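## Task

Scene 1: Press the green button to set the recorder's pen carriage going. It starts at once, makes a single pass and never pauses. A pen draws in its key's colour lane only while that key is fully pressed and the carriage is moving; a half-pressed key may or may not draw. At the end, every printed box must have ink along its middle line, and no ink may lie outside any box. On the ruler along the sheet's edge, the pens begin at 68 mm and travel at 9.61 mm/s. Arm feet in metres, with facing in degrees counter-clockwise from +x: arm1 (+0.65, +0.36, +0.74) facing -166; arm2 (+0.65, -0.36, +0.77) facing +169; arm3 (-0.65, +0.10, +0.76) facing +8; arm4 (-0.08, -0.65, +0.81) facing +98. Anything that stays right only because a robot is holding it at the end does not count.

## Robot and tools

Robots: four identical i2rt Big YAM arms named arm1, arm2, arm3, arm4. Each has six revolute joints, a two-finger gripper, and a wrist camera that sits on top of the hand looking toward the fingertips when joints 1 and 6 are 0 and the hand is level. Reach is roughly 1.0 m from the joint1 axis. Joints move at different speeds, so the hand can sweep a wide, curved path between postures. A fixed room camera, cam_sheet, looks down at the recorder sheet.

Frame: one shared scene frame, origin on the floor, +z up, metres. Foot positions and facings are given in the task. The hand point lies midway between the fingertips; its z axis runs along the fingers and the fingers open along its y axis. Foot poses are not printed.

execute_actions(actions, cameras): actions is a list holding one action object or nothing. The action is keyed by arm name; each arm takes a "joints" object of absolute targets (not offsets), one named number per joint, any subset: joint1_rad (-2.879..2.879, rotates the arm about its foot, positive counter-clockwise seen from above, 0 means unfolding toward the foot's facing), joint2_rad (0..3.141, shoulder; 0 is upper arm pointing back about level, increasing lifts it up then forward), joint3_rad (0..3.019, elbow; 0 folded, increasing opens), joint4_rad (-1.692..1.57, hand pitch, positive tips fingers up), joint5_rad (-1.57..1.57, hand yaw, positive toward the arm's right), joint6_rad (-2.094..2.094, hand roll, positive clockwise seen from behind), all in radians; gripper_m (0..0.093, fingertip gap in metres). Done tolerances: ±0.045, ±0.14, ±0.09, ±0.055, ±0.03, ±0.035 rad, gripper ±0.003 m. All commanded motions begin together and may finish at different moments; an action lasts at most 15 s. Omitted joints or arms may still be driving toward earlier targets. Out-of-range values or unknown keys cause the whole call to be rejected with nothing moving. cameras picks images: omitted, null or ["all"] gives every camera, [] gives none; valid names are arm1_cam_wrist, arm2_cam_wrist, arm3_cam_wrist, arm4_cam_wrist, cam_sheet. An empty actions list only reports state and pictures. The pictures line lists the cameras in image order.

wait(seconds): 0 to 10 s, commands nothing, returns state and images. zoom_image(camera, region): enlarges [x0,y0,x1,y1] pixels (origin top-left, at most 504x504) of that camera's latest full image. read_manual(section): only gives URDF licence text. finished_scene(scene): ends scene 1 or 2 permanently after the last command is held, reports success and gives the next task.

Reading results: joint_positions give current joint values. joint_status tells how each commanded joint ended: off_target (stopped short, maybe still pushing), contact_stop or time_out (target dropped, joint holds where it stopped; a timed-out joint may keep a target limited to 0.375, 0.375, 0.113, 0.225, 0.075, 0.3 rad from its position for joints 1-6 and keep pushing), not_followed (a self/inter-arm clearance check blocked the arm's joint targets; the gripper part still runs, and the arm may retry those targets later). A "joint command not followed" line with a cause marks this. on_its_own lists uncommanded behaviour; "held at" is the held target, not the position. To relieve a pushing joint, command its reported position. Tiny target changes may not move a joint. Stopping a call reported stop skips later motion calls in the same reply.

Hazards: arms do not stop on contact and can push hard. A hard press between two robots fails and ends the run; hard hits may too. The clearance check can be late and ignores fingers, gripper housings and wrist cameras. Sustained pushing or load heats motors: a MOTOR HOT warning appears at 85 °C; at 100 °C the arm goes limp and falls (OVER-TEMPERATURE FAULT, joints show limit_stop_at_motor_heat; resend targets after cooling). Heat partly carries into the next scene.

This matters because the carriage runs continuously after the green button: plan key presses so each key is fully down exactly while the pen crosses each box (time = (box position on ruler - start position) / speed), and released before leaving it. Use separate arms for button and keys, prepare postures beforehand, and ideally issue timed presses within one reply.

Cameras: wrist cameras are fisheye 504x504; cam_sheet is pinhole with radial distortion, 504x504, about 24 degrees vertical view, above the sheet near (-0.008, -0.261, 2.370). Calibration given for scene 1 may be off by a couple of degrees and millimetres; wrist camera poses also inherit joint reading errors.

Each tool is called after "Call:" by a JSON object that holds its "op" and its "data", one argument or row to a line.

## Session

Call:
{"op": "execute_actions", "data": {
  "actions": []
}}

Scene clock: 0.00 s.
arm1.joint_positions: joint1_rad=-0.705 joint2_rad=+0.468 joint3_rad=+1.641 joint4_rad=-1.440 joint5_rad=+0.013 joint6_rad=+0.427 gripper_m=+0.094
arm1.joint_status: not commanded
arm1.hand: x=+0.5542 y=+0.4055 z=+1.3918 quat_wxyz=(+0.021, -0.719, +0.346, +0.602) (m; scene frame)
arm2.joint_positions: joint1_rad=-0.864 joint2_rad=+0.463 joint3_rad=+1.435 joint4_rad=-1.284 joint5_rad=-0.004 joint6_rad=-0.074 gripper_m=+0.095
arm2.joint_status: not commanded
arm2.hand: x=+0.5726 y=-0.2178 z=+1.3676 quat_wxyz=(-0.315, +0.711, -0.383, -0.498) (m; scene frame)
arm3.joint_positions: joint1_rad=+0.021 joint2_rad=+0.443 joint3_rad=+1.719 joint4_rad=-1.559 joint5_rad=+0.234 joint6_rad=-0.442 gripper_m=+0.095
arm3.joint_status: not commanded
arm3.hand: x=-0.5956 y=+0.0699 z=+1.4172 quat_wxyz=(-0.579, +0.170, -0.778, +0.177) (m; scene frame)
arm4.joint_positions: joint1_rad=+0.425 joint2_rad=+0.294 joint3_rad=+1.608 joint4_rad=-1.219 joint5_rad=-0.209 joint6_rad=-0.745 gripper_m=+0.094
arm4.joint_status: not commanded
arm4.hand: x=-0.1110 y=-0.6481 z=+1.5036 quat_wxyz=(-0.518, +0.673, -0.017, -0.528) (m; scene frame)
pictures: arm1_cam_wrist, arm2_cam_wrist, arm3_cam_wrist, arm4_cam_wrist, cam_sheet
Images, in order (width x height): arm1_cam_wrist 504x504, arm2_cam_wrist 504x504, arm3_cam_wrist 504x504, arm4_cam_wrist 504x504, cam_sheet 504x504.

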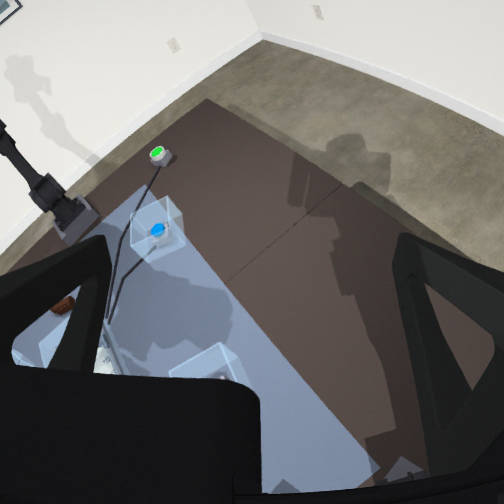

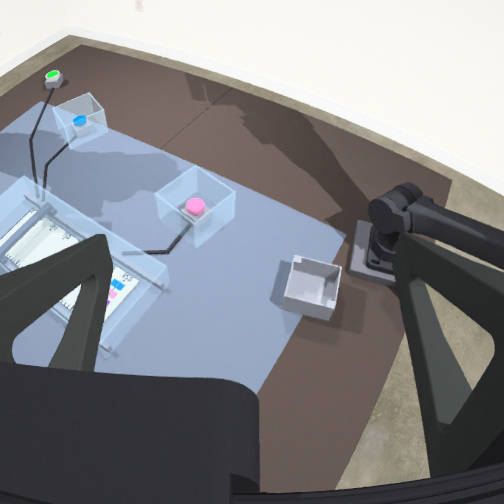

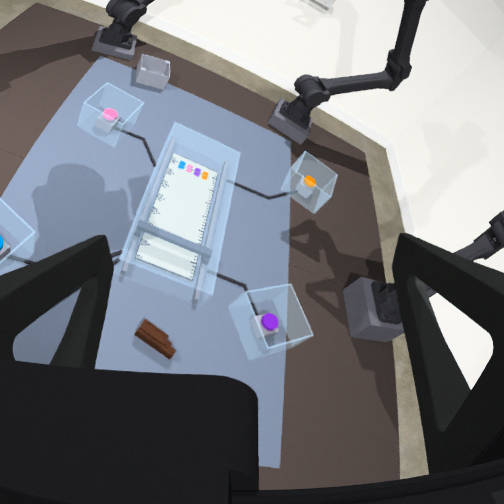

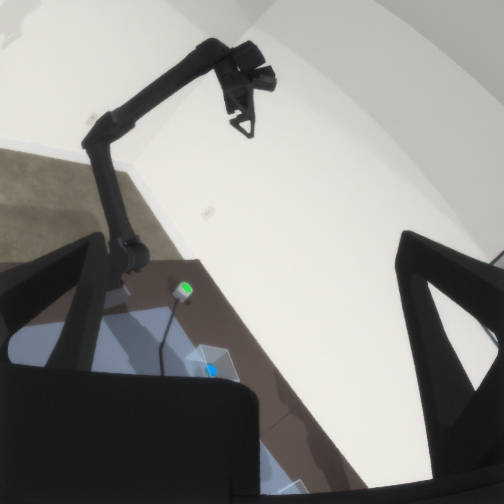

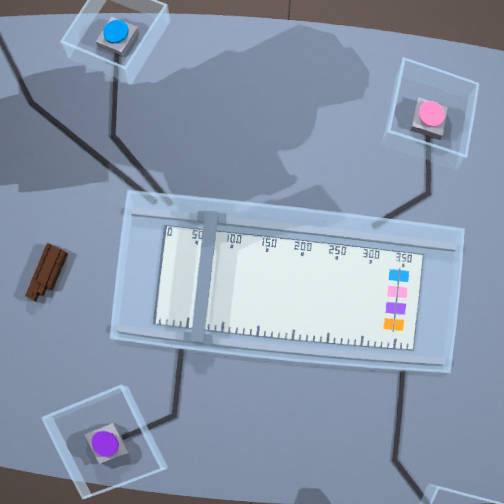

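Call:
{"op": "zoom_image", "data": {
  "camera": "cam_sheet",
  "region": [100, 180, 480, 380]
}}

Call:
{"op": "zoom_image", "data": {
  "camera": "arm3_cam_wrist",
  "region": [0, 60, 360, 380]
}}

Call:
{"op": "zoom_image", "data": {
  "camera": "arm2_cam_wrist",
  "region": [0, 40, 360, 340]
}}

Region (100, 180, 480, 380) of cam_sheet's 504x504 image, scaled by 1.326, with more detail than that image has; it fills the top 265 rows of this view, and the rest is white.

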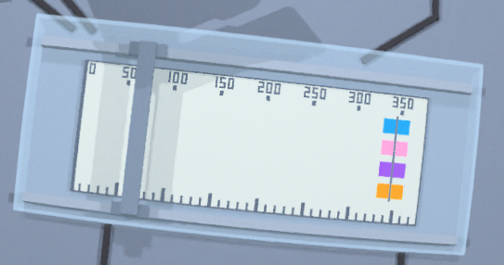

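Region (0, 60, 360, 380) of arm3_cam_wrist's 504x504 image, scaled by 1.400, with more detail than that image has.

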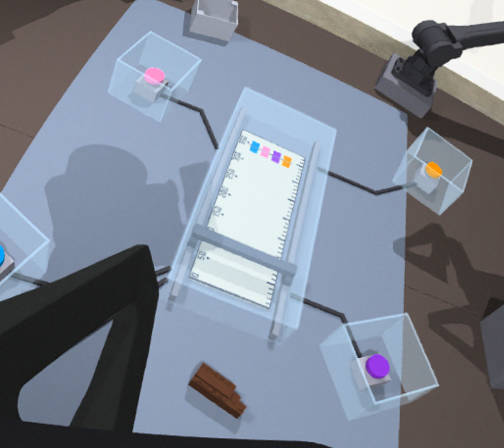

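Region (0, 40, 360, 340) of arm2_cam_wrist's 504x504 image, scaled by 1.400, with more detail than that image has.

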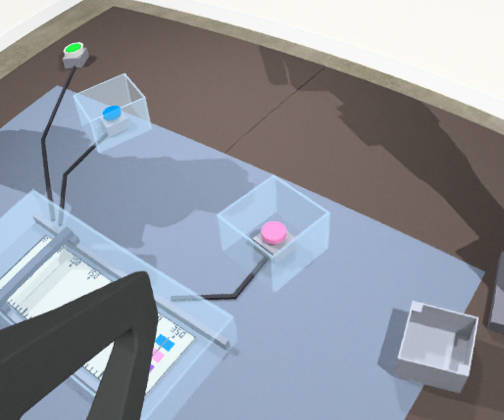

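Call:
{"op": "zoom_image", "data": {
  "camera": "cam_sheet",
  "region": [340, 240, 440, 360]
}}

Call:
{"op": "zoom_image", "data": {
  "camera": "cam_sheet",
  "region": [150, 205, 270, 350]
}}

Region (340, 240, 440, 360) of cam_sheet's 504x504 image, scaled by 4.200, with more detail than that image has.

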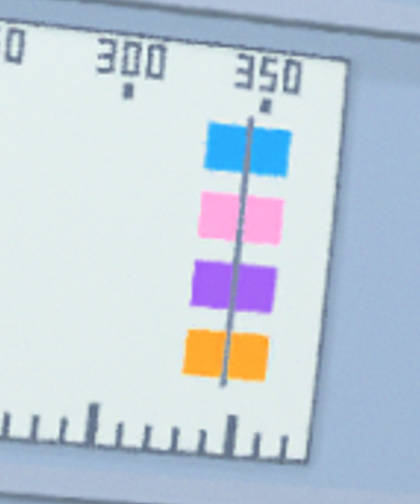

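Region (150, 205, 270, 350) of cam_sheet's 504x504 image, scaled by 3.476, with more detail than that image has; it fills the left 417 columns of this view, and the rest is white.

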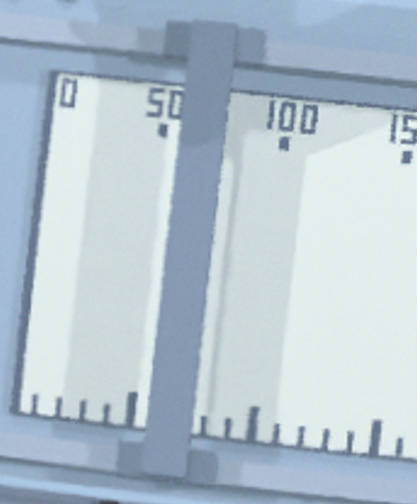

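Call:
{"op": "execute_actions", "data": {
  "actions": [
    {"arm1":{"joints":{"joint1_rad":0.056,"joint2_rad":1.505,"joint3_rad":1.355,"joint4_rad":-1.421,"joint5_rad":0,"joint6_rad":0,"gripper_m":0}},"arm2":{"joints":{"joint1_rad":0.373,"joint2_rad":1.252,"joint3_rad":1.025,"joint4_rad":-1.344,"joint5_rad":0,"joint6_rad":0,"gripper_m":0}},"arm3":{"joints":{"joint1_rad":0.394,"joint2_rad":1.529,"joint3_rad":1.327,"joint4_rad":-1.369,"joint5_rad":0,"joint6_rad":0,"gripper_m":0}},"arm4":{"joints":{"joint1_rad":0.236,"joint2_rad":1.385,"joint3_rad":1.038,"joint4_rad":-1.224,"joint5_rad":0,"joint6_rad":0,"gripper_m":0}}}
  ]
}}

Scene clock: 41.00 s.
arm1.joint_positions: joint1_rad=+0.059 joint2_rad=+1.486 joint3_rad=+1.359 joint4_rad=-1.424 joint5_rad=+0.003 joint6_rad=+0.011 gripper_m=+0.001
arm1.joint_status: all done
arm1.hand: x=+0.2249 y=+0.2315 z=+0.9574 quat_wxyz=(+0.000, -0.990, -0.142, +0.004) (m; scene frame)
arm2.joint_positions: joint1_rad=+0.372 joint2_rad=+1.251 joint3_rad=+1.005 joint4_rad=-1.336 joint5_rad=+0.001 joint6_rad=-0.012 gripper_m=+0.001
arm2.joint_status: all done
arm2.hand: x=+0.3206 y=-0.4172 z=+0.9407 quat_wxyz=(-0.001, +0.996, +0.093, +0.004) (m; scene frame)
arm3.joint_positions: joint1_rad=+0.385 joint2_rad=+1.520 joint3_rad=+1.317 joint4_rad=-1.371 joint5_rad=+0.004 joint6_rad=-0.011 gripper_m=+0.001
arm3.joint_status: all done
arm3.hand: x=-0.2666 y=+0.3225 z=+0.9550 quat_wxyz=(+0.000, +0.266, -0.964, +0.004) (m; scene frame)
arm4.joint_positions: joint1_rad=+0.239 joint2_rad=+1.386 joint3_rad=+1.012 joint4_rad=-1.220 joint5_rad=-0.002 joint6_rad=-0.012 gripper_m=+0.001
arm4.joint_status: all done
arm4.hand: x=-0.2142 y=-0.3058 z=+0.9342 quat_wxyz=(+0.014, +0.830, -0.557, +0.007) (m; scene frame)
pictures: arm1_cam_wrist, arm2_cam_wrist, arm3_cam_wrist, arm4_cam_wrist, cam_sheet
camera_calibration (this result's frames):
arm1_cam_wrist: T_world_to_cam=[[-0.290581, 0.956846, -0.00275963, -0.150609], [0.782895, 0.239411, 0.574246, -0.772845], [0.550126, 0.164705, -0.818678, 0.747541], [0, 0, 0, 1]] pos_world=[0.150051, 0.206014, 1.05538]
arm2_cam_wrist: T_world_to_cam=[[-0.157348, 0.987543, 0.000379082, 0.460293], [0.795044, 0.126449, 0.593225, -0.756822], [0.585787, 0.093644, -0.805037, 0.730114], [0, 0, 0, 1]] pos_world=[0.246442, -0.427231, 1.03656]
arm3_cam_wrist: T_world_to_cam=[[0.508114, -0.861271, 0.00575817, 0.405947], [-0.69584, -0.406558, 0.592046, -0.614578], [-0.507571, -0.304833, -0.805884, 0.858126], [0, 0, 0, 1]] pos_world=[-0.198355, 0.361354, 1.05307]
arm4_cam_wrist: T_world_to_cam=[[0.925335, 0.378886, -0.0141457, 0.324907], [0.306316, -0.725072, 0.616799, -0.729023], [0.22344, -0.575079, -0.786993, 0.733084], [0, 0, 0, 1]] pos_world=[-0.241137, -0.230116, 1.03119]
Images, in order (width x height): arm1_cam_wrist 504x504, arm2_cam_wrist 504x504, arm3_cam_wrist 504x504, arm4_cam_wrist 504x504, cam_sheet 504x504.

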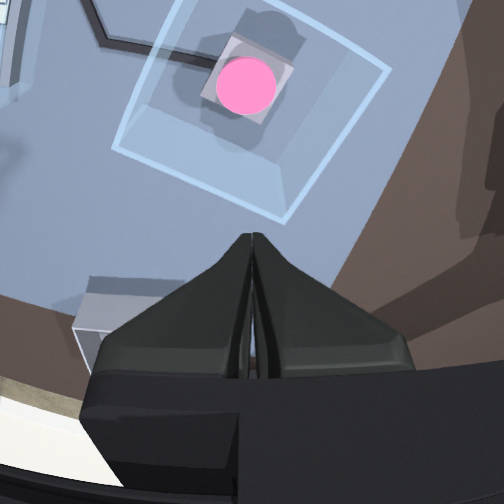

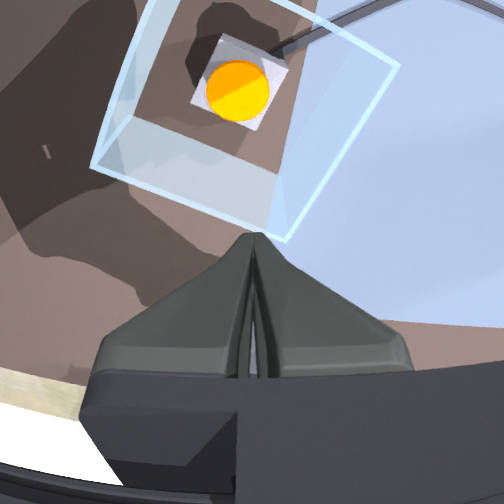

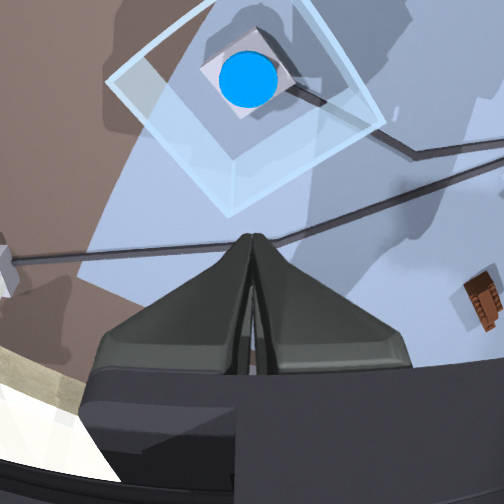

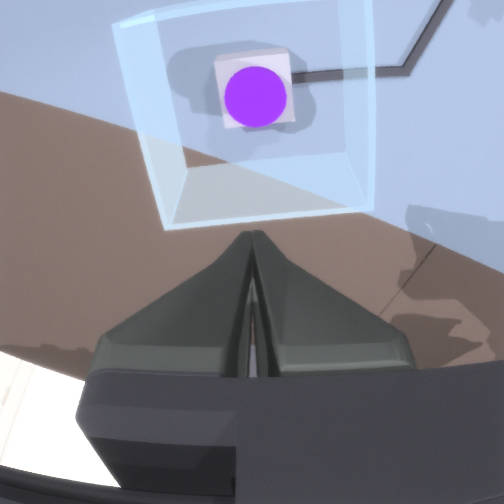

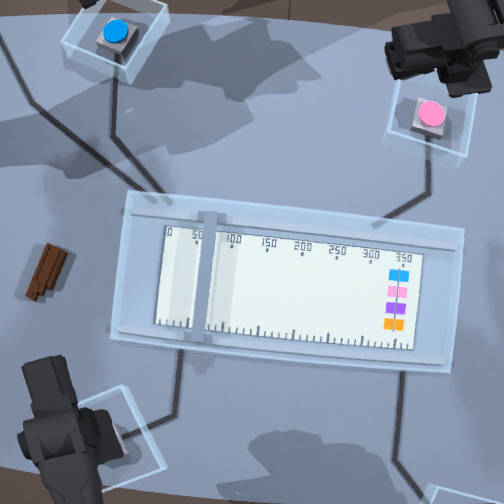

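Call:
{"op": "execute_actions", "data": {
  "actions": [
    {"arm1":{"joints":{"joint1_rad":0.066,"joint2_rad":1.618,"joint3_rad":1.214,"joint4_rad":-1.167}},"arm2":{"joints":{"joint1_rad":0.40,"joint2_rad":1.359,"joint3_rad":0.870,"joint4_rad":-1.082}},"arm3":{"joints":{"joint1_rad":0.40,"joint2_rad":1.650,"joint3_rad":1.196,"joint4_rad":-1.117}},"arm4":{"joints":{"joint2_rad":1.494,"joint3_rad":0.903,"joint4_rad":-0.980}}}
  ]
}}

Scene clock: 54.00 s.
arm1.joint_positions: joint1_rad=+0.059 joint2_rad=+1.623 joint3_rad=+1.214 joint4_rad=-1.178 joint5_rad=+0.003 joint6_rad=+0.011 gripper_m=+0.001
arm1.joint_status: all done
arm1.hand: x=+0.2123 y=+0.2275 z=+0.8456 quat_wxyz=(+0.003, -0.990, -0.142, -0.014) (m; scene frame)
arm2.joint_positions: joint1_rad=+0.393 joint2_rad=+1.367 joint3_rad=+0.853 joint4_rad=-1.091 joint5_rad=+0.001 joint6_rad=-0.012 gripper_m=+0.001
arm2.joint_status: all done
arm2.hand: x=+0.3208 y=-0.4243 z=+0.8497 quat_wxyz=(-0.002, +0.995, +0.103, +0.016) (m; scene frame)
arm3.joint_positions: joint1_rad=+0.385 joint2_rad=+1.658 joint3_rad=+1.187 joint4_rad=-1.128 joint5_rad=+0.004 joint6_rad=-0.011 gripper_m=+0.001
arm3.joint_status: all done
arm3.hand: x=-0.2557 y=+0.3284 z=+0.8484 quat_wxyz=(+0.012, +0.265, -0.964, +0.007) (m; scene frame)
arm4.joint_positions: joint1_rad=+0.239 joint2_rad=+1.507 joint3_rad=+0.886 joint4_rad=-0.989 joint5_rad=-0.002 joint6_rad=-0.011 gripper_m=+0.001
arm4.joint_status: all done
arm4.hand: x=-0.2142 y=-0.3090 z=+0.8491 quat_wxyz=(+0.019, +0.830, -0.557, +0.013) (m; scene frame)
pictures: arm1_cam_wrist, arm2_cam_wrist, arm3_cam_wrist, arm4_cam_wrist, cam_sheet
camera_calibration (this result's frames):
arm1_cam_wrist: T_world_to_cam=[[-0.290524, 0.956864, -0.00270963, -0.15084], [0.762912, 0.233344, 0.602923, -0.716465], [0.577547, 0.173097, -0.797795, 0.638175], [0, 0, 0, 1]] pos_world=[0.134201, 0.20105, 0.940697]
arm2_cam_wrist: T_world_to_cam=[[-0.17804, 0.984023, 0.000814108, 0.472141], [0.778236, 0.1403, 0.612098, -0.706942], [0.602204, 0.109611, -0.790781, 0.646804], [0, 0, 0, 1]] pos_world=[0.24472, -0.436311, 0.943814]
arm3_cam_wrist: T_world_to_cam=[[0.507821, -0.861444, 0.00561074, 0.40616], [-0.682933, -0.398601, 0.612144, -0.557879], [-0.525091, -0.314691, -0.790727, 0.765427], [0, 0, 0, 1]] pos_world=[-0.185331, 0.368386, 0.944467]
arm4_cam_wrist: T_world_to_cam=[[0.92548, 0.378524, -0.0143275, 0.324981], [0.302348, -0.715389, 0.629924, -0.687862], [0.228192, -0.587314, -0.776525, 0.652627], [0, 0, 0, 1]] pos_world=[-0.241714, -0.231805, 0.944738]
Images, in order (width x height): arm1_cam_wrist 504x504, arm2_cam_wrist 504x504, arm3_cam_wrist 504x504, arm4_cam_wrist 504x504, cam_sheet 504x504.

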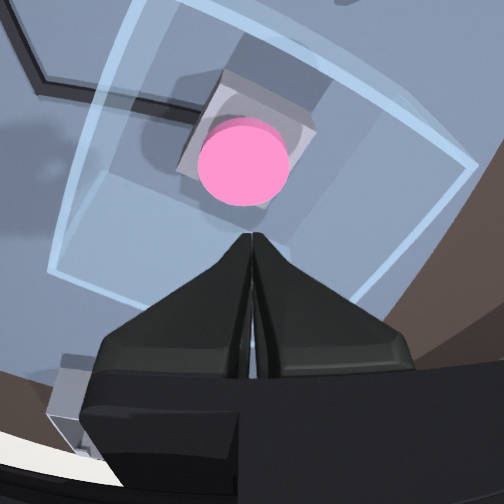

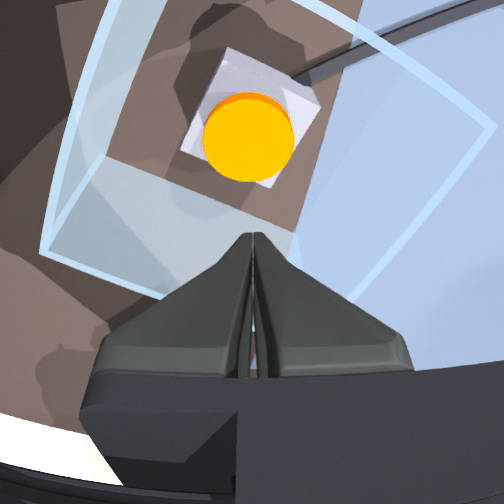

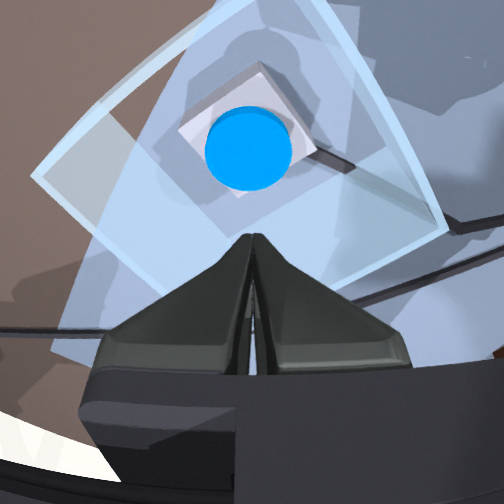

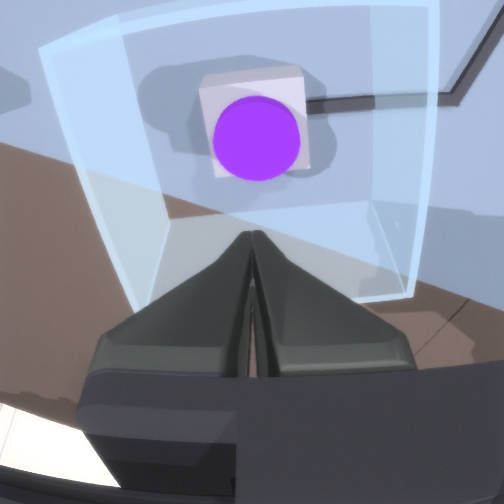

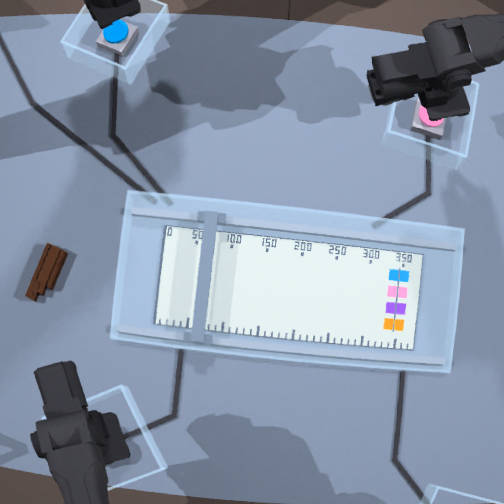

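Call:
{"op": "execute_actions", "data": {
  "actions": [
    {"arm1":{"joints":{"joint2_rad":1.695,"joint3_rad":1.150,"joint4_rad":-1.026}},"arm2":{"joints":{"joint2_rad":1.463,"joint3_rad":0.805,"joint4_rad":-0.913}},"arm3":{"joints":{"joint2_rad":1.732,"joint3_rad":1.139,"joint4_rad":-0.978}},"arm4":{"joints":{"joint2_rad":1.611,"joint3_rad":0.857,"joint4_rad":-0.817}}}
  ]
}}

Scene clock: 71.40 s.
arm1.joint_positions: joint1_rad=+0.059 joint2_rad=+1.678 joint3_rad=+1.160 joint4_rad=-1.037 joint5_rad=+0.003 joint6_rad=+0.011 gripper_m=+0.001
arm1.joint_status: all done
arm1.hand: x=+0.2036 y=+0.2248 z=+0.8030 quat_wxyz=(+0.001, -0.990, -0.142, +0.002) (m; scene frame)
arm2.joint_positions: joint1_rad=+0.393 joint2_rad=+1.472 joint3_rad=+0.799 joint4_rad=-0.922 joint5_rad=+0.001 joint6_rad=-0.012 gripper_m=+0.001
arm2.joint_status: all done
arm2.hand: x=+0.3120 y=-0.4260 z=+0.7982 quat_wxyz=(-0.001, +0.995, +0.103, +0.011) (m; scene frame)
arm3.joint_positions: joint1_rad=+0.385 joint2_rad=+1.729 joint3_rad=+1.141 joint4_rad=-0.989 joint5_rad=+0.004 joint6_rad=-0.011 gripper_m=+0.001
arm3.joint_status: all done
arm3.hand: x=-0.2480 y=+0.3326 z=+0.8016 quat_wxyz=(+0.001, +0.265, -0.964, +0.005) (m; scene frame)
arm4.joint_positions: joint1_rad=+0.239 joint2_rad=+1.621 joint3_rad=+0.851 joint4_rad=-0.826 joint5_rad=-0.002 joint6_rad=-0.011 gripper_m=+0.001
arm4.joint_status: all done
arm4.hand: x=-0.2185 y=-0.3000 z=+0.7978 quat_wxyz=(+0.015, +0.830, -0.557, +0.008) (m; scene frame)
pictures: arm1_cam_wrist, arm2_cam_wrist, arm3_cam_wrist, arm4_cam_wrist, cam_sheet
camera_calibration (this result's frames):
arm1_cam_wrist: T_world_to_cam=[[-0.290575, 0.956848, -0.00275436, -0.150848], [0.780793, 0.238773, 0.577365, -0.667803], [0.553108, 0.165617, -0.816482, 0.631336], [0, 0, 0, 1]] pos_world=[0.128386, 0.199231, 0.900625]
arm2_cam_wrist: T_world_to_cam=[[-0.178035, 0.984024, 0.000665449, 0.472426], [0.783928, 0.141424, 0.60453, -0.663581], [0.594778, 0.108149, -0.796582, 0.617849], [0, 0, 0, 1]] pos_world=[0.236826, -0.437852, 0.893008]
arm3_cam_wrist: T_world_to_cam=[[0.507791, -0.861461, 0.00573628, 0.40608], [-0.694045, -0.405144, 0.595113, -0.509196], [-0.510343, -0.306174, -0.803621, 0.744891], [0, 0, 0, 1]] pos_world=[-0.179458, 0.371591, 0.89931]
arm4_cam_wrist: T_world_to_cam=[[0.92548, 0.378532, -0.0141661, 0.324709], [0.305451, -0.723642, 0.618903, -0.640769], [0.224023, -0.57711, -0.78534, 0.62828], [0, 0, 0, 1]] pos_world=[-0.245537, -0.224014, 0.894587]
Images, in order (width x height): arm1_cam_wrist 504x504, arm2_cam_wrist 504x504, arm3_cam_wrist 504x504, arm4_cam_wrist 504x504, cam_sheet 504x504.

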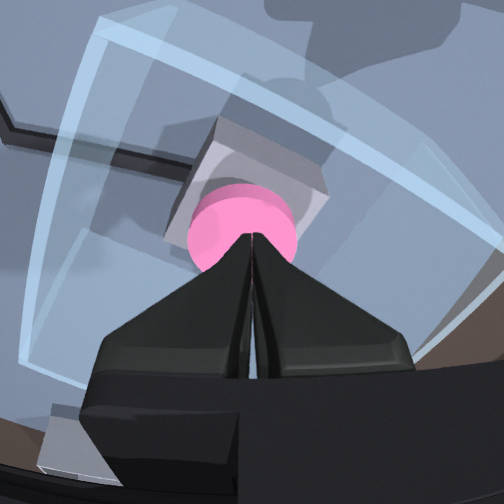

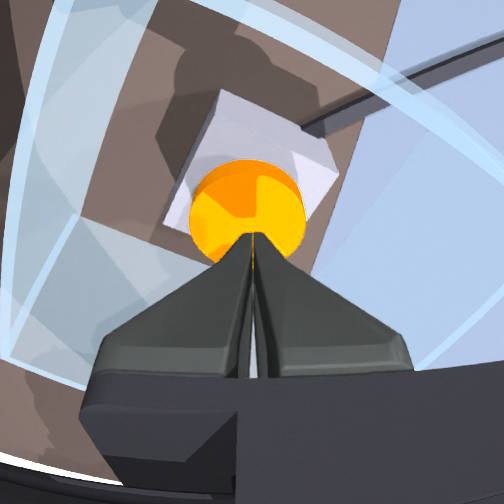

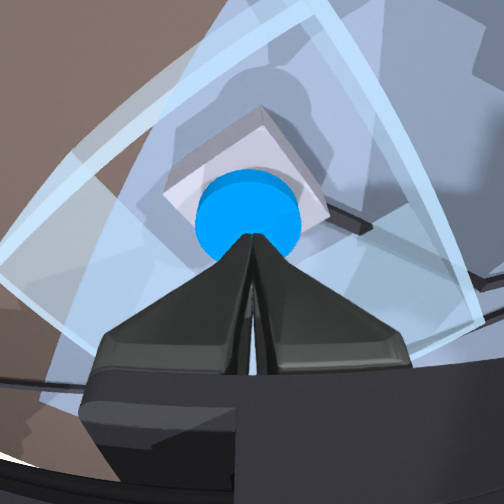

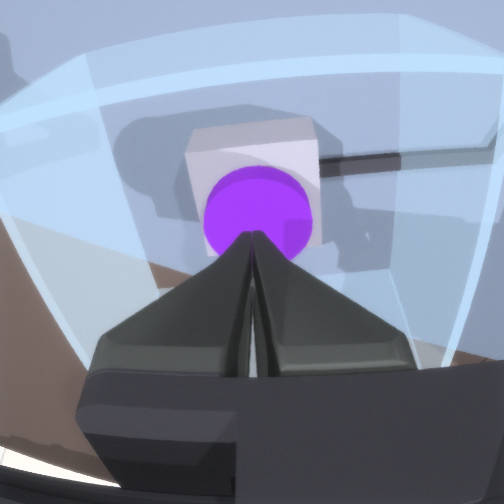

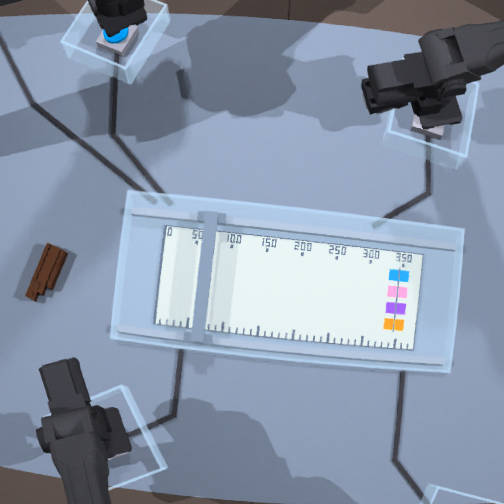

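Call:
{"op": "execute_actions", "data": {
  "actions": [
    {"arm1":{"joints":{"joint2_rad":1.744,"joint3_rad":1.080,"joint4_rad":-0.907}},"arm2":{"joints":{"joint2_rad":1.545,"joint3_rad":0.745,"joint4_rad":-0.771}},"arm3":{"joints":{"joint2_rad":1.792,"joint3_rad":1.082,"joint4_rad":-0.861}},"arm4":{"joints":{"joint2_rad":1.710,"joint3_rad":0.820,"joint4_rad":-0.681}}}
  ]
}}

Scene clock: 77.30 s.
arm1.joint_positions: joint1_rad=+0.059 joint2_rad=+1.694 joint3_rad=+1.111 joint4_rad=-0.939 joint5_rad=+0.002 joint6_rad=+0.011 gripper_m=+0.001
arm1.joint_status: all done
arm1.hand: x=+0.2032 y=+0.2246 z=+0.7801 quat_wxyz=(-0.002, -0.990, -0.142, +0.018) (m; scene frame)
arm2.joint_positions: joint1_rad=+0.393 joint2_rad=+1.497 joint3_rad=+0.762 joint4_rad=-0.821 joint5_rad=+0.001 joint6_rad=-0.012 gripper_m=+0.001
arm2.joint_status: all done
arm2.hand: x=+0.3078 y=-0.4268 z=+0.7795 quat_wxyz=(+0.000, +0.995, +0.103, -0.009) (m; scene frame)
arm3.joint_positions: joint1_rad=+0.385 joint2_rad=+1.761 joint3_rad=+1.093 joint4_rad=-0.882 joint5_rad=+0.004 joint6_rad=-0.011 gripper_m=+0.001
arm3.joint_status: all done
arm3.hand: x=-0.2477 y=+0.3329 z=+0.7726 quat_wxyz=(-0.012, +0.266, -0.964, +0.001) (m; scene frame)
arm4.joint_positions: joint1_rad=+0.239 joint2_rad=+1.679 joint3_rad=+0.825 joint4_rad=-0.714 joint5_rad=-0.002 joint6_rad=-0.010 gripper_m=+0.001
arm4.joint_status: all done
arm4.hand: x=-0.2208 y=-0.2954 z=+0.7699 quat_wxyz=(+0.007, +0.830, -0.558, -0.004) (m; scene frame)
pictures: arm1_cam_wrist, arm2_cam_wrist, arm3_cam_wrist, arm4_cam_wrist, cam_sheet
camera_calibration (this result's frames):
arm1_cam_wrist: T_world_to_cam=[[-0.290641, 0.956827, -0.00317963, -0.15047], [0.798229, 0.244296, 0.550591, -0.638089], [0.527597, 0.157486, -0.834769, 0.634193], [0, 0, 0, 1]] pos_world=[0.13101, 0.19998, 0.880253]
arm2_cam_wrist: T_world_to_cam=[[-0.178032, 0.984025, 0.0000408424, 0.472987], [0.807051, 0.14599, 0.57215, -0.628775], [0.563004, 0.101894, -0.820149, 0.631058], [0, 0, 0, 1]] pos_world=[0.236372, -0.437938, 0.877296]
arm3_cam_wrist: T_world_to_cam=[[0.508077, -0.861292, 0.00589747, 0.406194], [-0.707707, -0.413555, 0.57282, -0.475002], [-0.490926, -0.29521, -0.81966, 0.735413], [0, 0, 0, 1]] pos_world=[-0.181506, 0.370513, 0.872484]
arm4_cam_wrist: T_world_to_cam=[[0.92577, 0.377834, -0.0138464, 0.324251], [0.310832, -0.73973, 0.59681, -0.606028], [0.215253, -0.556812, -0.802263, 0.626563], [0, 0, 0, 1]] pos_world=[-0.246678, -0.221932, 0.868842]
Images, in order (width x height): arm1_cam_wrist 504x504, arm2_cam_wrist 504x504, arm3_cam_wrist 504x504, arm4_cam_wrist 504x504, cam_sheet 504x504.

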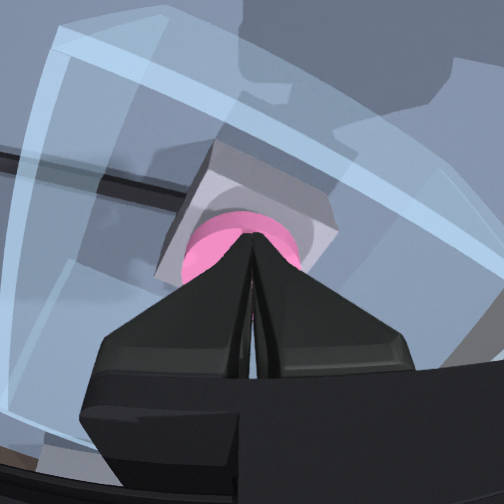

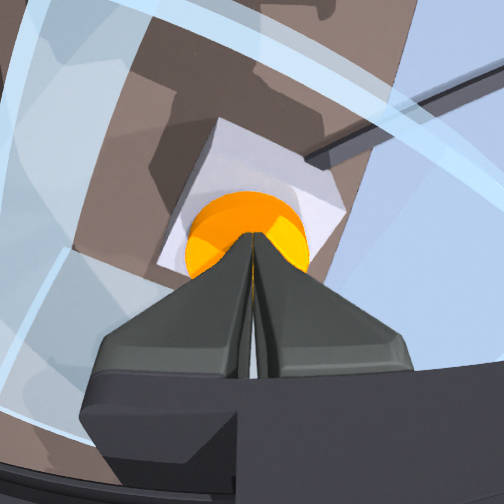

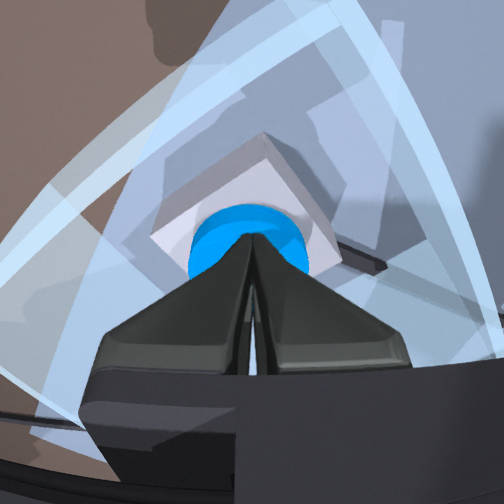

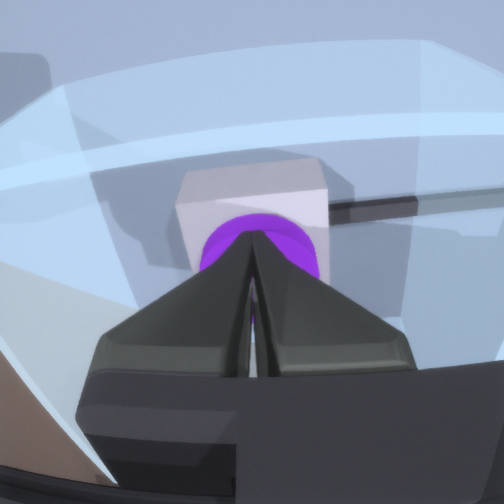

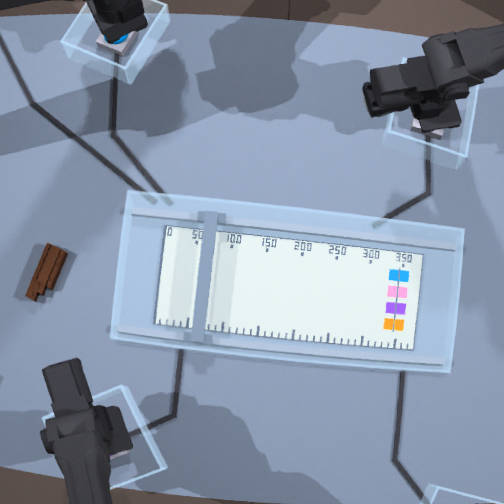

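Call:
{"op": "execute_actions", "data": {
  "actions": [
    {"arm1":{"joints":{"joint2_rad":1.68,"joint3_rad":1.150,"joint4_rad":-1.06}},"arm2":{"joints":{"joint2_rad":1.46,"joint3_rad":0.805,"joint4_rad":-0.945}},"arm3":{"joints":{"joint2_rad":1.72,"joint3_rad":1.139,"joint4_rad":-1.01}},"arm4":{"joints":{"joint2_rad":1.60,"joint3_rad":0.857,"joint4_rad":-0.845}}}
  ]
}}

Call:
{"op": "execute_actions", "data": {
  "actions": [
    {"arm1":{"joints":{"joint2_rad":1.80,"joint3_rad":1.080,"joint4_rad":-0.935}},"arm2":{"joints":{"joint2_rad":1.60,"joint3_rad":0.745,"joint4_rad":-0.80}},"arm3":{"joints":{"joint2_rad":1.84,"joint3_rad":1.082,"joint4_rad":-0.89}},"arm4":{"joints":{"joint2_rad":1.76,"joint3_rad":0.820,"joint4_rad":-0.71}}}
  ]
}}

Scene clock: 85.07 s.
arm1.joint_positions: joint1_rad=+0.059 joint2_rad=+1.687 joint3_rad=+1.119 joint4_rad=-1.049 joint5_rad=+0.002 joint6_rad=+0.011 gripper_m=+0.001
arm1.joint_status: all done
arm1.hand: x=+0.2246 y=+0.2311 z=+0.7861 quat_wxyz=(+0.005, -0.989, -0.142, -0.029) (m; scene frame)
arm2.joint_positions: joint1_rad=+0.393 joint2_rad=+1.463 joint3_rad=+0.773 joint4_rad=-0.937 joint5_rad=+0.001 joint6_rad=-0.012 gripper_m=+0.001
arm2.joint_status: all done
arm2.hand: x=+0.3269 y=-0.4231 z=+0.7939 quat_wxyz=(-0.003, +0.994, +0.103, +0.026) (m; scene frame)
arm3.joint_positions: joint1_rad=+0.385 joint2_rad=+1.723 joint3_rad=+1.100 joint4_rad=-0.999 joint5_rad=+0.004 joint6_rad=-0.011 gripper_m=+0.001
arm3.joint_status: all done
arm3.hand: x=-0.2660 y=+0.3223 z=+0.7919 quat_wxyz=(+0.023, +0.266, -0.964, +0.010) (m; scene frame)
arm4.joint_positions: joint1_rad=+0.239 joint2_rad=+1.602 joint3_rad=+0.829 joint4_rad=-0.837 joint5_rad=-0.002 joint6_rad=-0.010 gripper_m=+0.001
arm4.joint_status: all done
arm4.hand: x=-0.2144 y=-0.3105 z=+0.7987 quat_wxyz=(+0.019, +0.830, -0.558, +0.013) (m; scene frame)
pictures: arm1_cam_wrist, arm2_cam_wrist, arm3_cam_wrist, arm4_cam_wrist, cam_sheet
camera_calibration (this result's frames):
arm1_cam_wrist: T_world_to_cam=[[-0.29082, 0.956773, -0.00306864, -0.150522], [0.745026, 0.228468, 0.626689, -0.70431], [0.6003, 0.179967, -0.779264, 0.561782], [0, 0, 0, 1]] pos_world=[0.143717, 0.203824, 0.878698]
arm2_cam_wrist: T_world_to_cam=[[-0.178055, 0.98402, 0.00115284, 0.47181], [0.764996, 0.137686, 0.629145, -0.687948], [0.618932, 0.112904, -0.777287, 0.584049], [0, 0, 0, 1]] pos_world=[0.248799, -0.435491, 0.886249]
arm3_cam_wrist: T_world_to_cam=[[0.50818, -0.861234, 0.00547637, 0.406623], [-0.67053, -0.391646, 0.630082, -0.545837], [-0.540503, -0.323867, -0.776509, 0.701016], [0, 0, 0, 1]] pos_world=[-0.193736, 0.363458, 0.886041]
arm4_cam_wrist: T_world_to_cam=[[0.925769, 0.377819, -0.0142944, 0.324782], [0.301781, -0.71562, 0.629934, -0.657295], [0.227771, -0.587487, -0.776517, 0.612514], [0, 0, 0, 1]] pos_world=[-0.241827, -0.233238, 0.894323]
Images, in order (width x height): arm1_cam_wrist 504x504, arm2_cam_wrist 504x504, arm3_cam_wrist 504x504, arm4_cam_wrist 504x504, cam_sheet 504x504.

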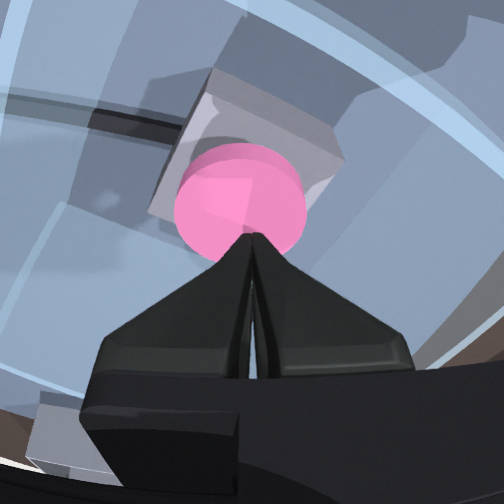

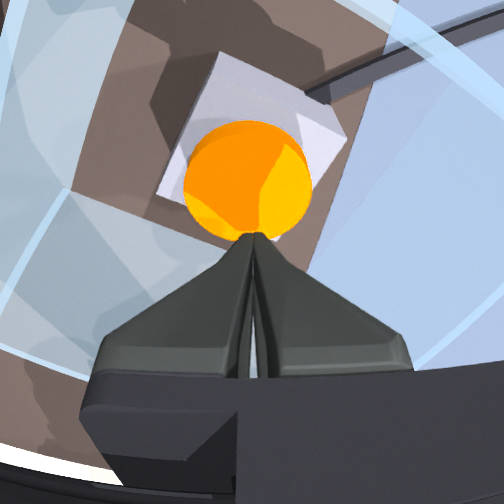

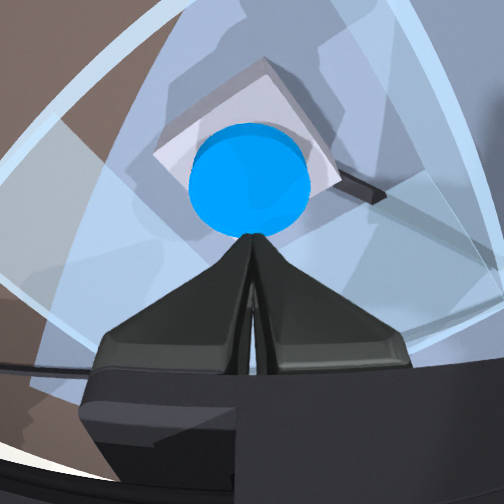

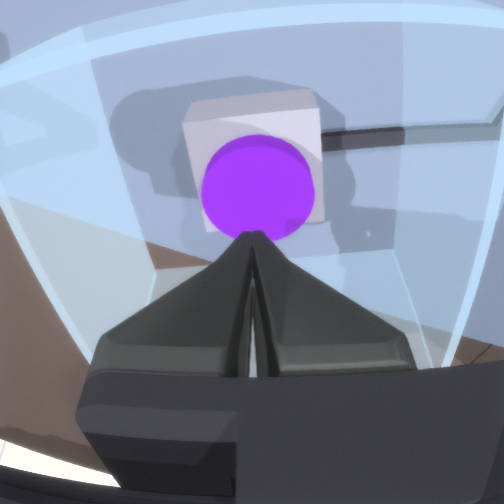

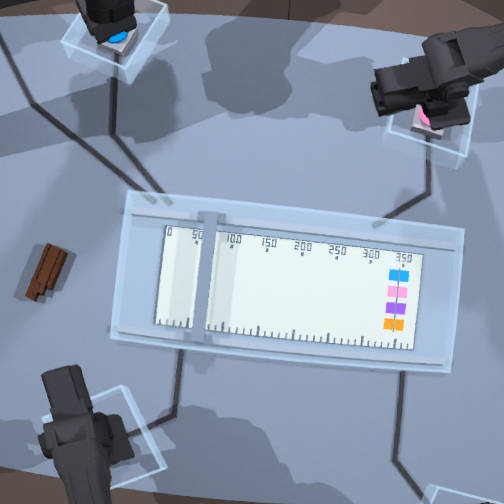

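Scene clock: 87.00 s.
arm1.joint_positions: joint1_rad=+0.059 joint2_rad=+1.699 joint3_rad=+1.114 joint4_rad=-0.997 joint5_rad=+0.002 joint6_rad=+0.011 gripper_m=+0.001
arm1.joint_status: joint4_rad time_out (moved +0.053 of +0.114); the others done
arm1.on_its_own: joint4_rad reads -0.997 and still pushes toward -0.935 since a time_out
arm1.hand: x=+0.2155 y=+0.2283 z=+0.7787 quat_wxyz=(+0.002, -0.990, -0.142, -0.011) (m; scene frame)
arm2.joint_positions: joint1_rad=+0.393 joint2_rad=+1.505 joint3_rad=+0.769 joint4_rad=-0.877 joint5_rad=+0.001 joint6_rad=-0.012 gripper_m=+0.001
arm2.joint_status: joint4_rad time_out (moved +0.061 of +0.137); the others done
arm2.on_its_own: joint4_rad reads -0.877 and still pushes toward -0.800 since a time_out
arm2.hand: x=+0.3189 y=-0.4247 z=+0.7789 quat_wxyz=(-0.002, +0.994, +0.103, +0.019) (m; scene frame)
arm3.joint_positions: joint1_rad=+0.385 joint2_rad=+1.772 joint3_rad=+1.104 joint4_rad=-0.922 joint5_rad=+0.004 joint6_rad=-0.011 gripper_m=+0.001
arm3.joint_status: all done
arm3.hand: x=-0.2527 y=+0.3300 z=+0.7713 quat_wxyz=(+0.007, +0.266, -0.964, +0.006) (m; scene frame)
arm4.joint_positions: joint1_rad=+0.239 joint2_rad=+1.689 joint3_rad=+0.837 joint4_rad=-0.747 joint5_rad=-0.002 joint6_rad=-0.010 gripper_m=+0.001
arm4.joint_status: all done
arm4.hand: x=-0.2194 y=-0.2987 z=+0.7693 quat_wxyz=(+0.016, +0.830, -0.558, +0.009) (m; scene frame)
pictures: arm1_cam_wrist, arm2_cam_wrist, arm3_cam_wrist, arm4_cam_wrist, cam_sheet
camera_calibration (this result's frames):
arm1_cam_wrist: T_world_to_cam=[[-0.290888, 0.956752, -0.00310705, -0.150476], [0.765608, 0.234718, 0.598959, -0.676517], [0.573785, 0.171851, -0.800773, 0.586272], [0, 0, 0, 1]] pos_world=[0.137781, 0.202008, 0.87421]
arm2_cam_wrist: T_world_to_cam=[[-0.178044, 0.984022, 0.000927056, 0.472123], [0.773863, 0.139437, 0.617813, -0.665463], [0.607812, 0.110715, -0.786325, 0.587214], [0, 0, 0, 1]] pos_world=[0.24212, -0.436803, 0.872434]
arm3_cam_wrist: T_world_to_cam=[[0.508137, -0.861258, 0.00566557, 0.406412], [-0.68758, -0.401689, 0.60488, -0.502536], [-0.518682, -0.311257, -0.796297, 0.711334], [0, 0, 0, 1]] pos_world=[-0.183091, 0.36957, 0.868104]
arm4_cam_wrist: T_world_to_cam=[[0.925769, 0.377838, -0.0138033, 0.324191], [0.30384, -0.72174, 0.62191, -0.623972], [0.225019, -0.579939, -0.782967, 0.604329], [0, 0, 0, 1]] pos_world=[-0.246524, -0.222363, 0.865699]
Images, in order (width x height): arm1_cam_wrist 504x504, arm2_cam_wrist 504x504, arm3_cam_wrist 504x504, arm4_cam_wrist 504x504, cam_sheet 504x504.

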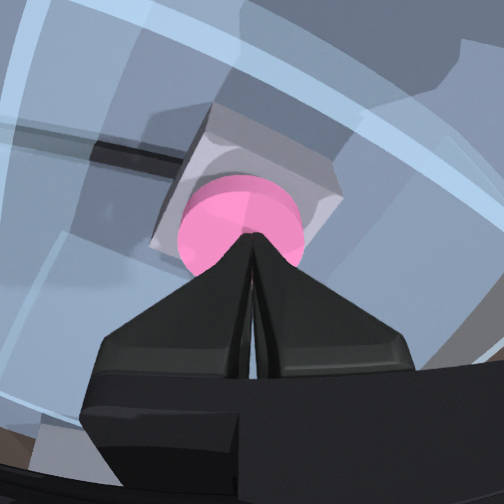

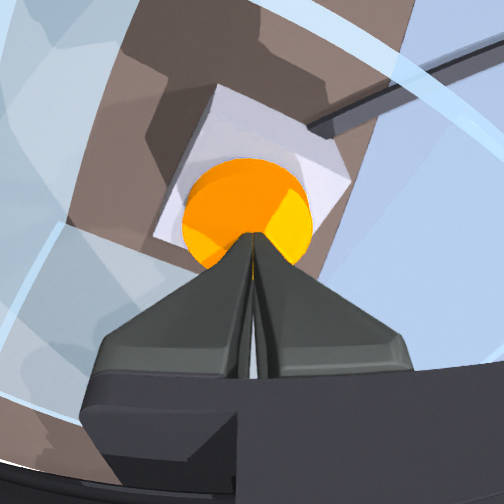

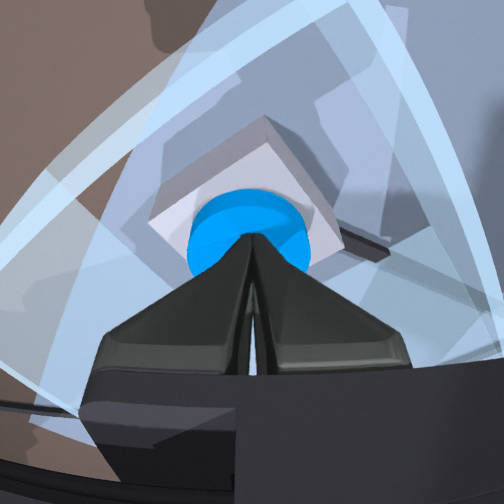

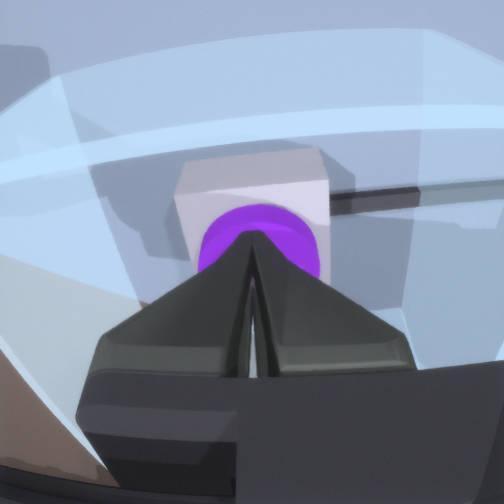

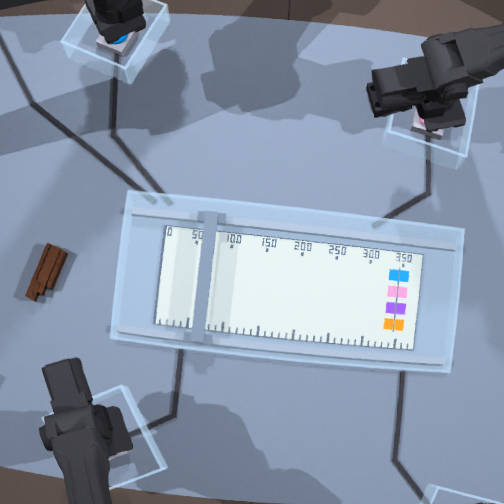

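Call:
{"op": "zoom_image", "data": {
  "camera": "arm1_cam_wrist",
  "region": [140, 90, 360, 290]
}}

Call:
{"op": "zoom_image", "data": {
  "camera": "arm3_cam_wrist",
  "region": [140, 90, 360, 290]
}}

Call:
{"op": "zoom_image", "data": {
  "camera": "cam_sheet",
  "region": [150, 205, 270, 350]
}}

Region (140, 90, 360, 290) of arm1_cam_wrist's 504x504 image, scaled by 2.291, with more detail than that image has; it fills the top 458 rows of this view, and the rest is white.

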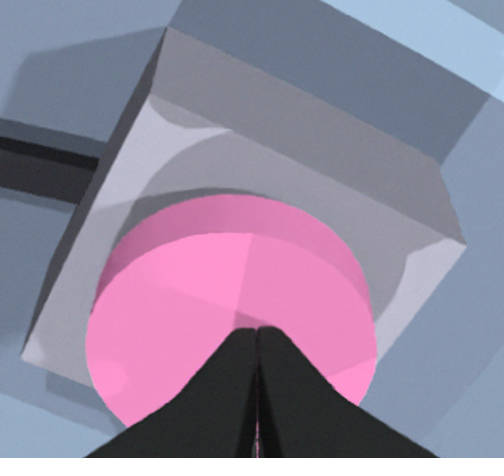

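Region (140, 90, 360, 290) of arm3_cam_wrist's 504x504 image, scaled by 2.291, with more detail than that image has; it fills the top 458 rows of this view, and the rest is white.

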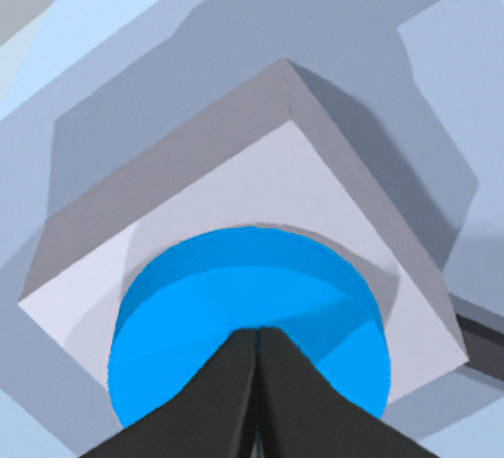

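Region (150, 205, 270, 350) of cam_sheet's 504x504 image, scaled by 3.476, with more detail than that image has; it fills the left 417 columns of this view, and the rest is white.

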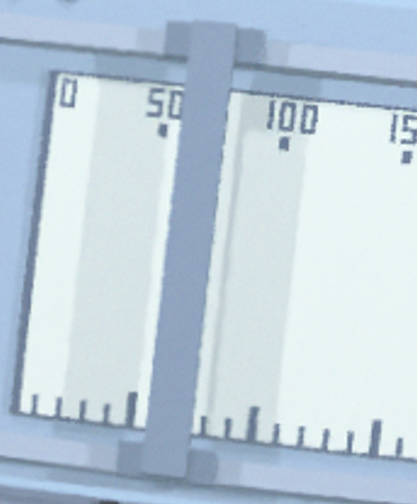

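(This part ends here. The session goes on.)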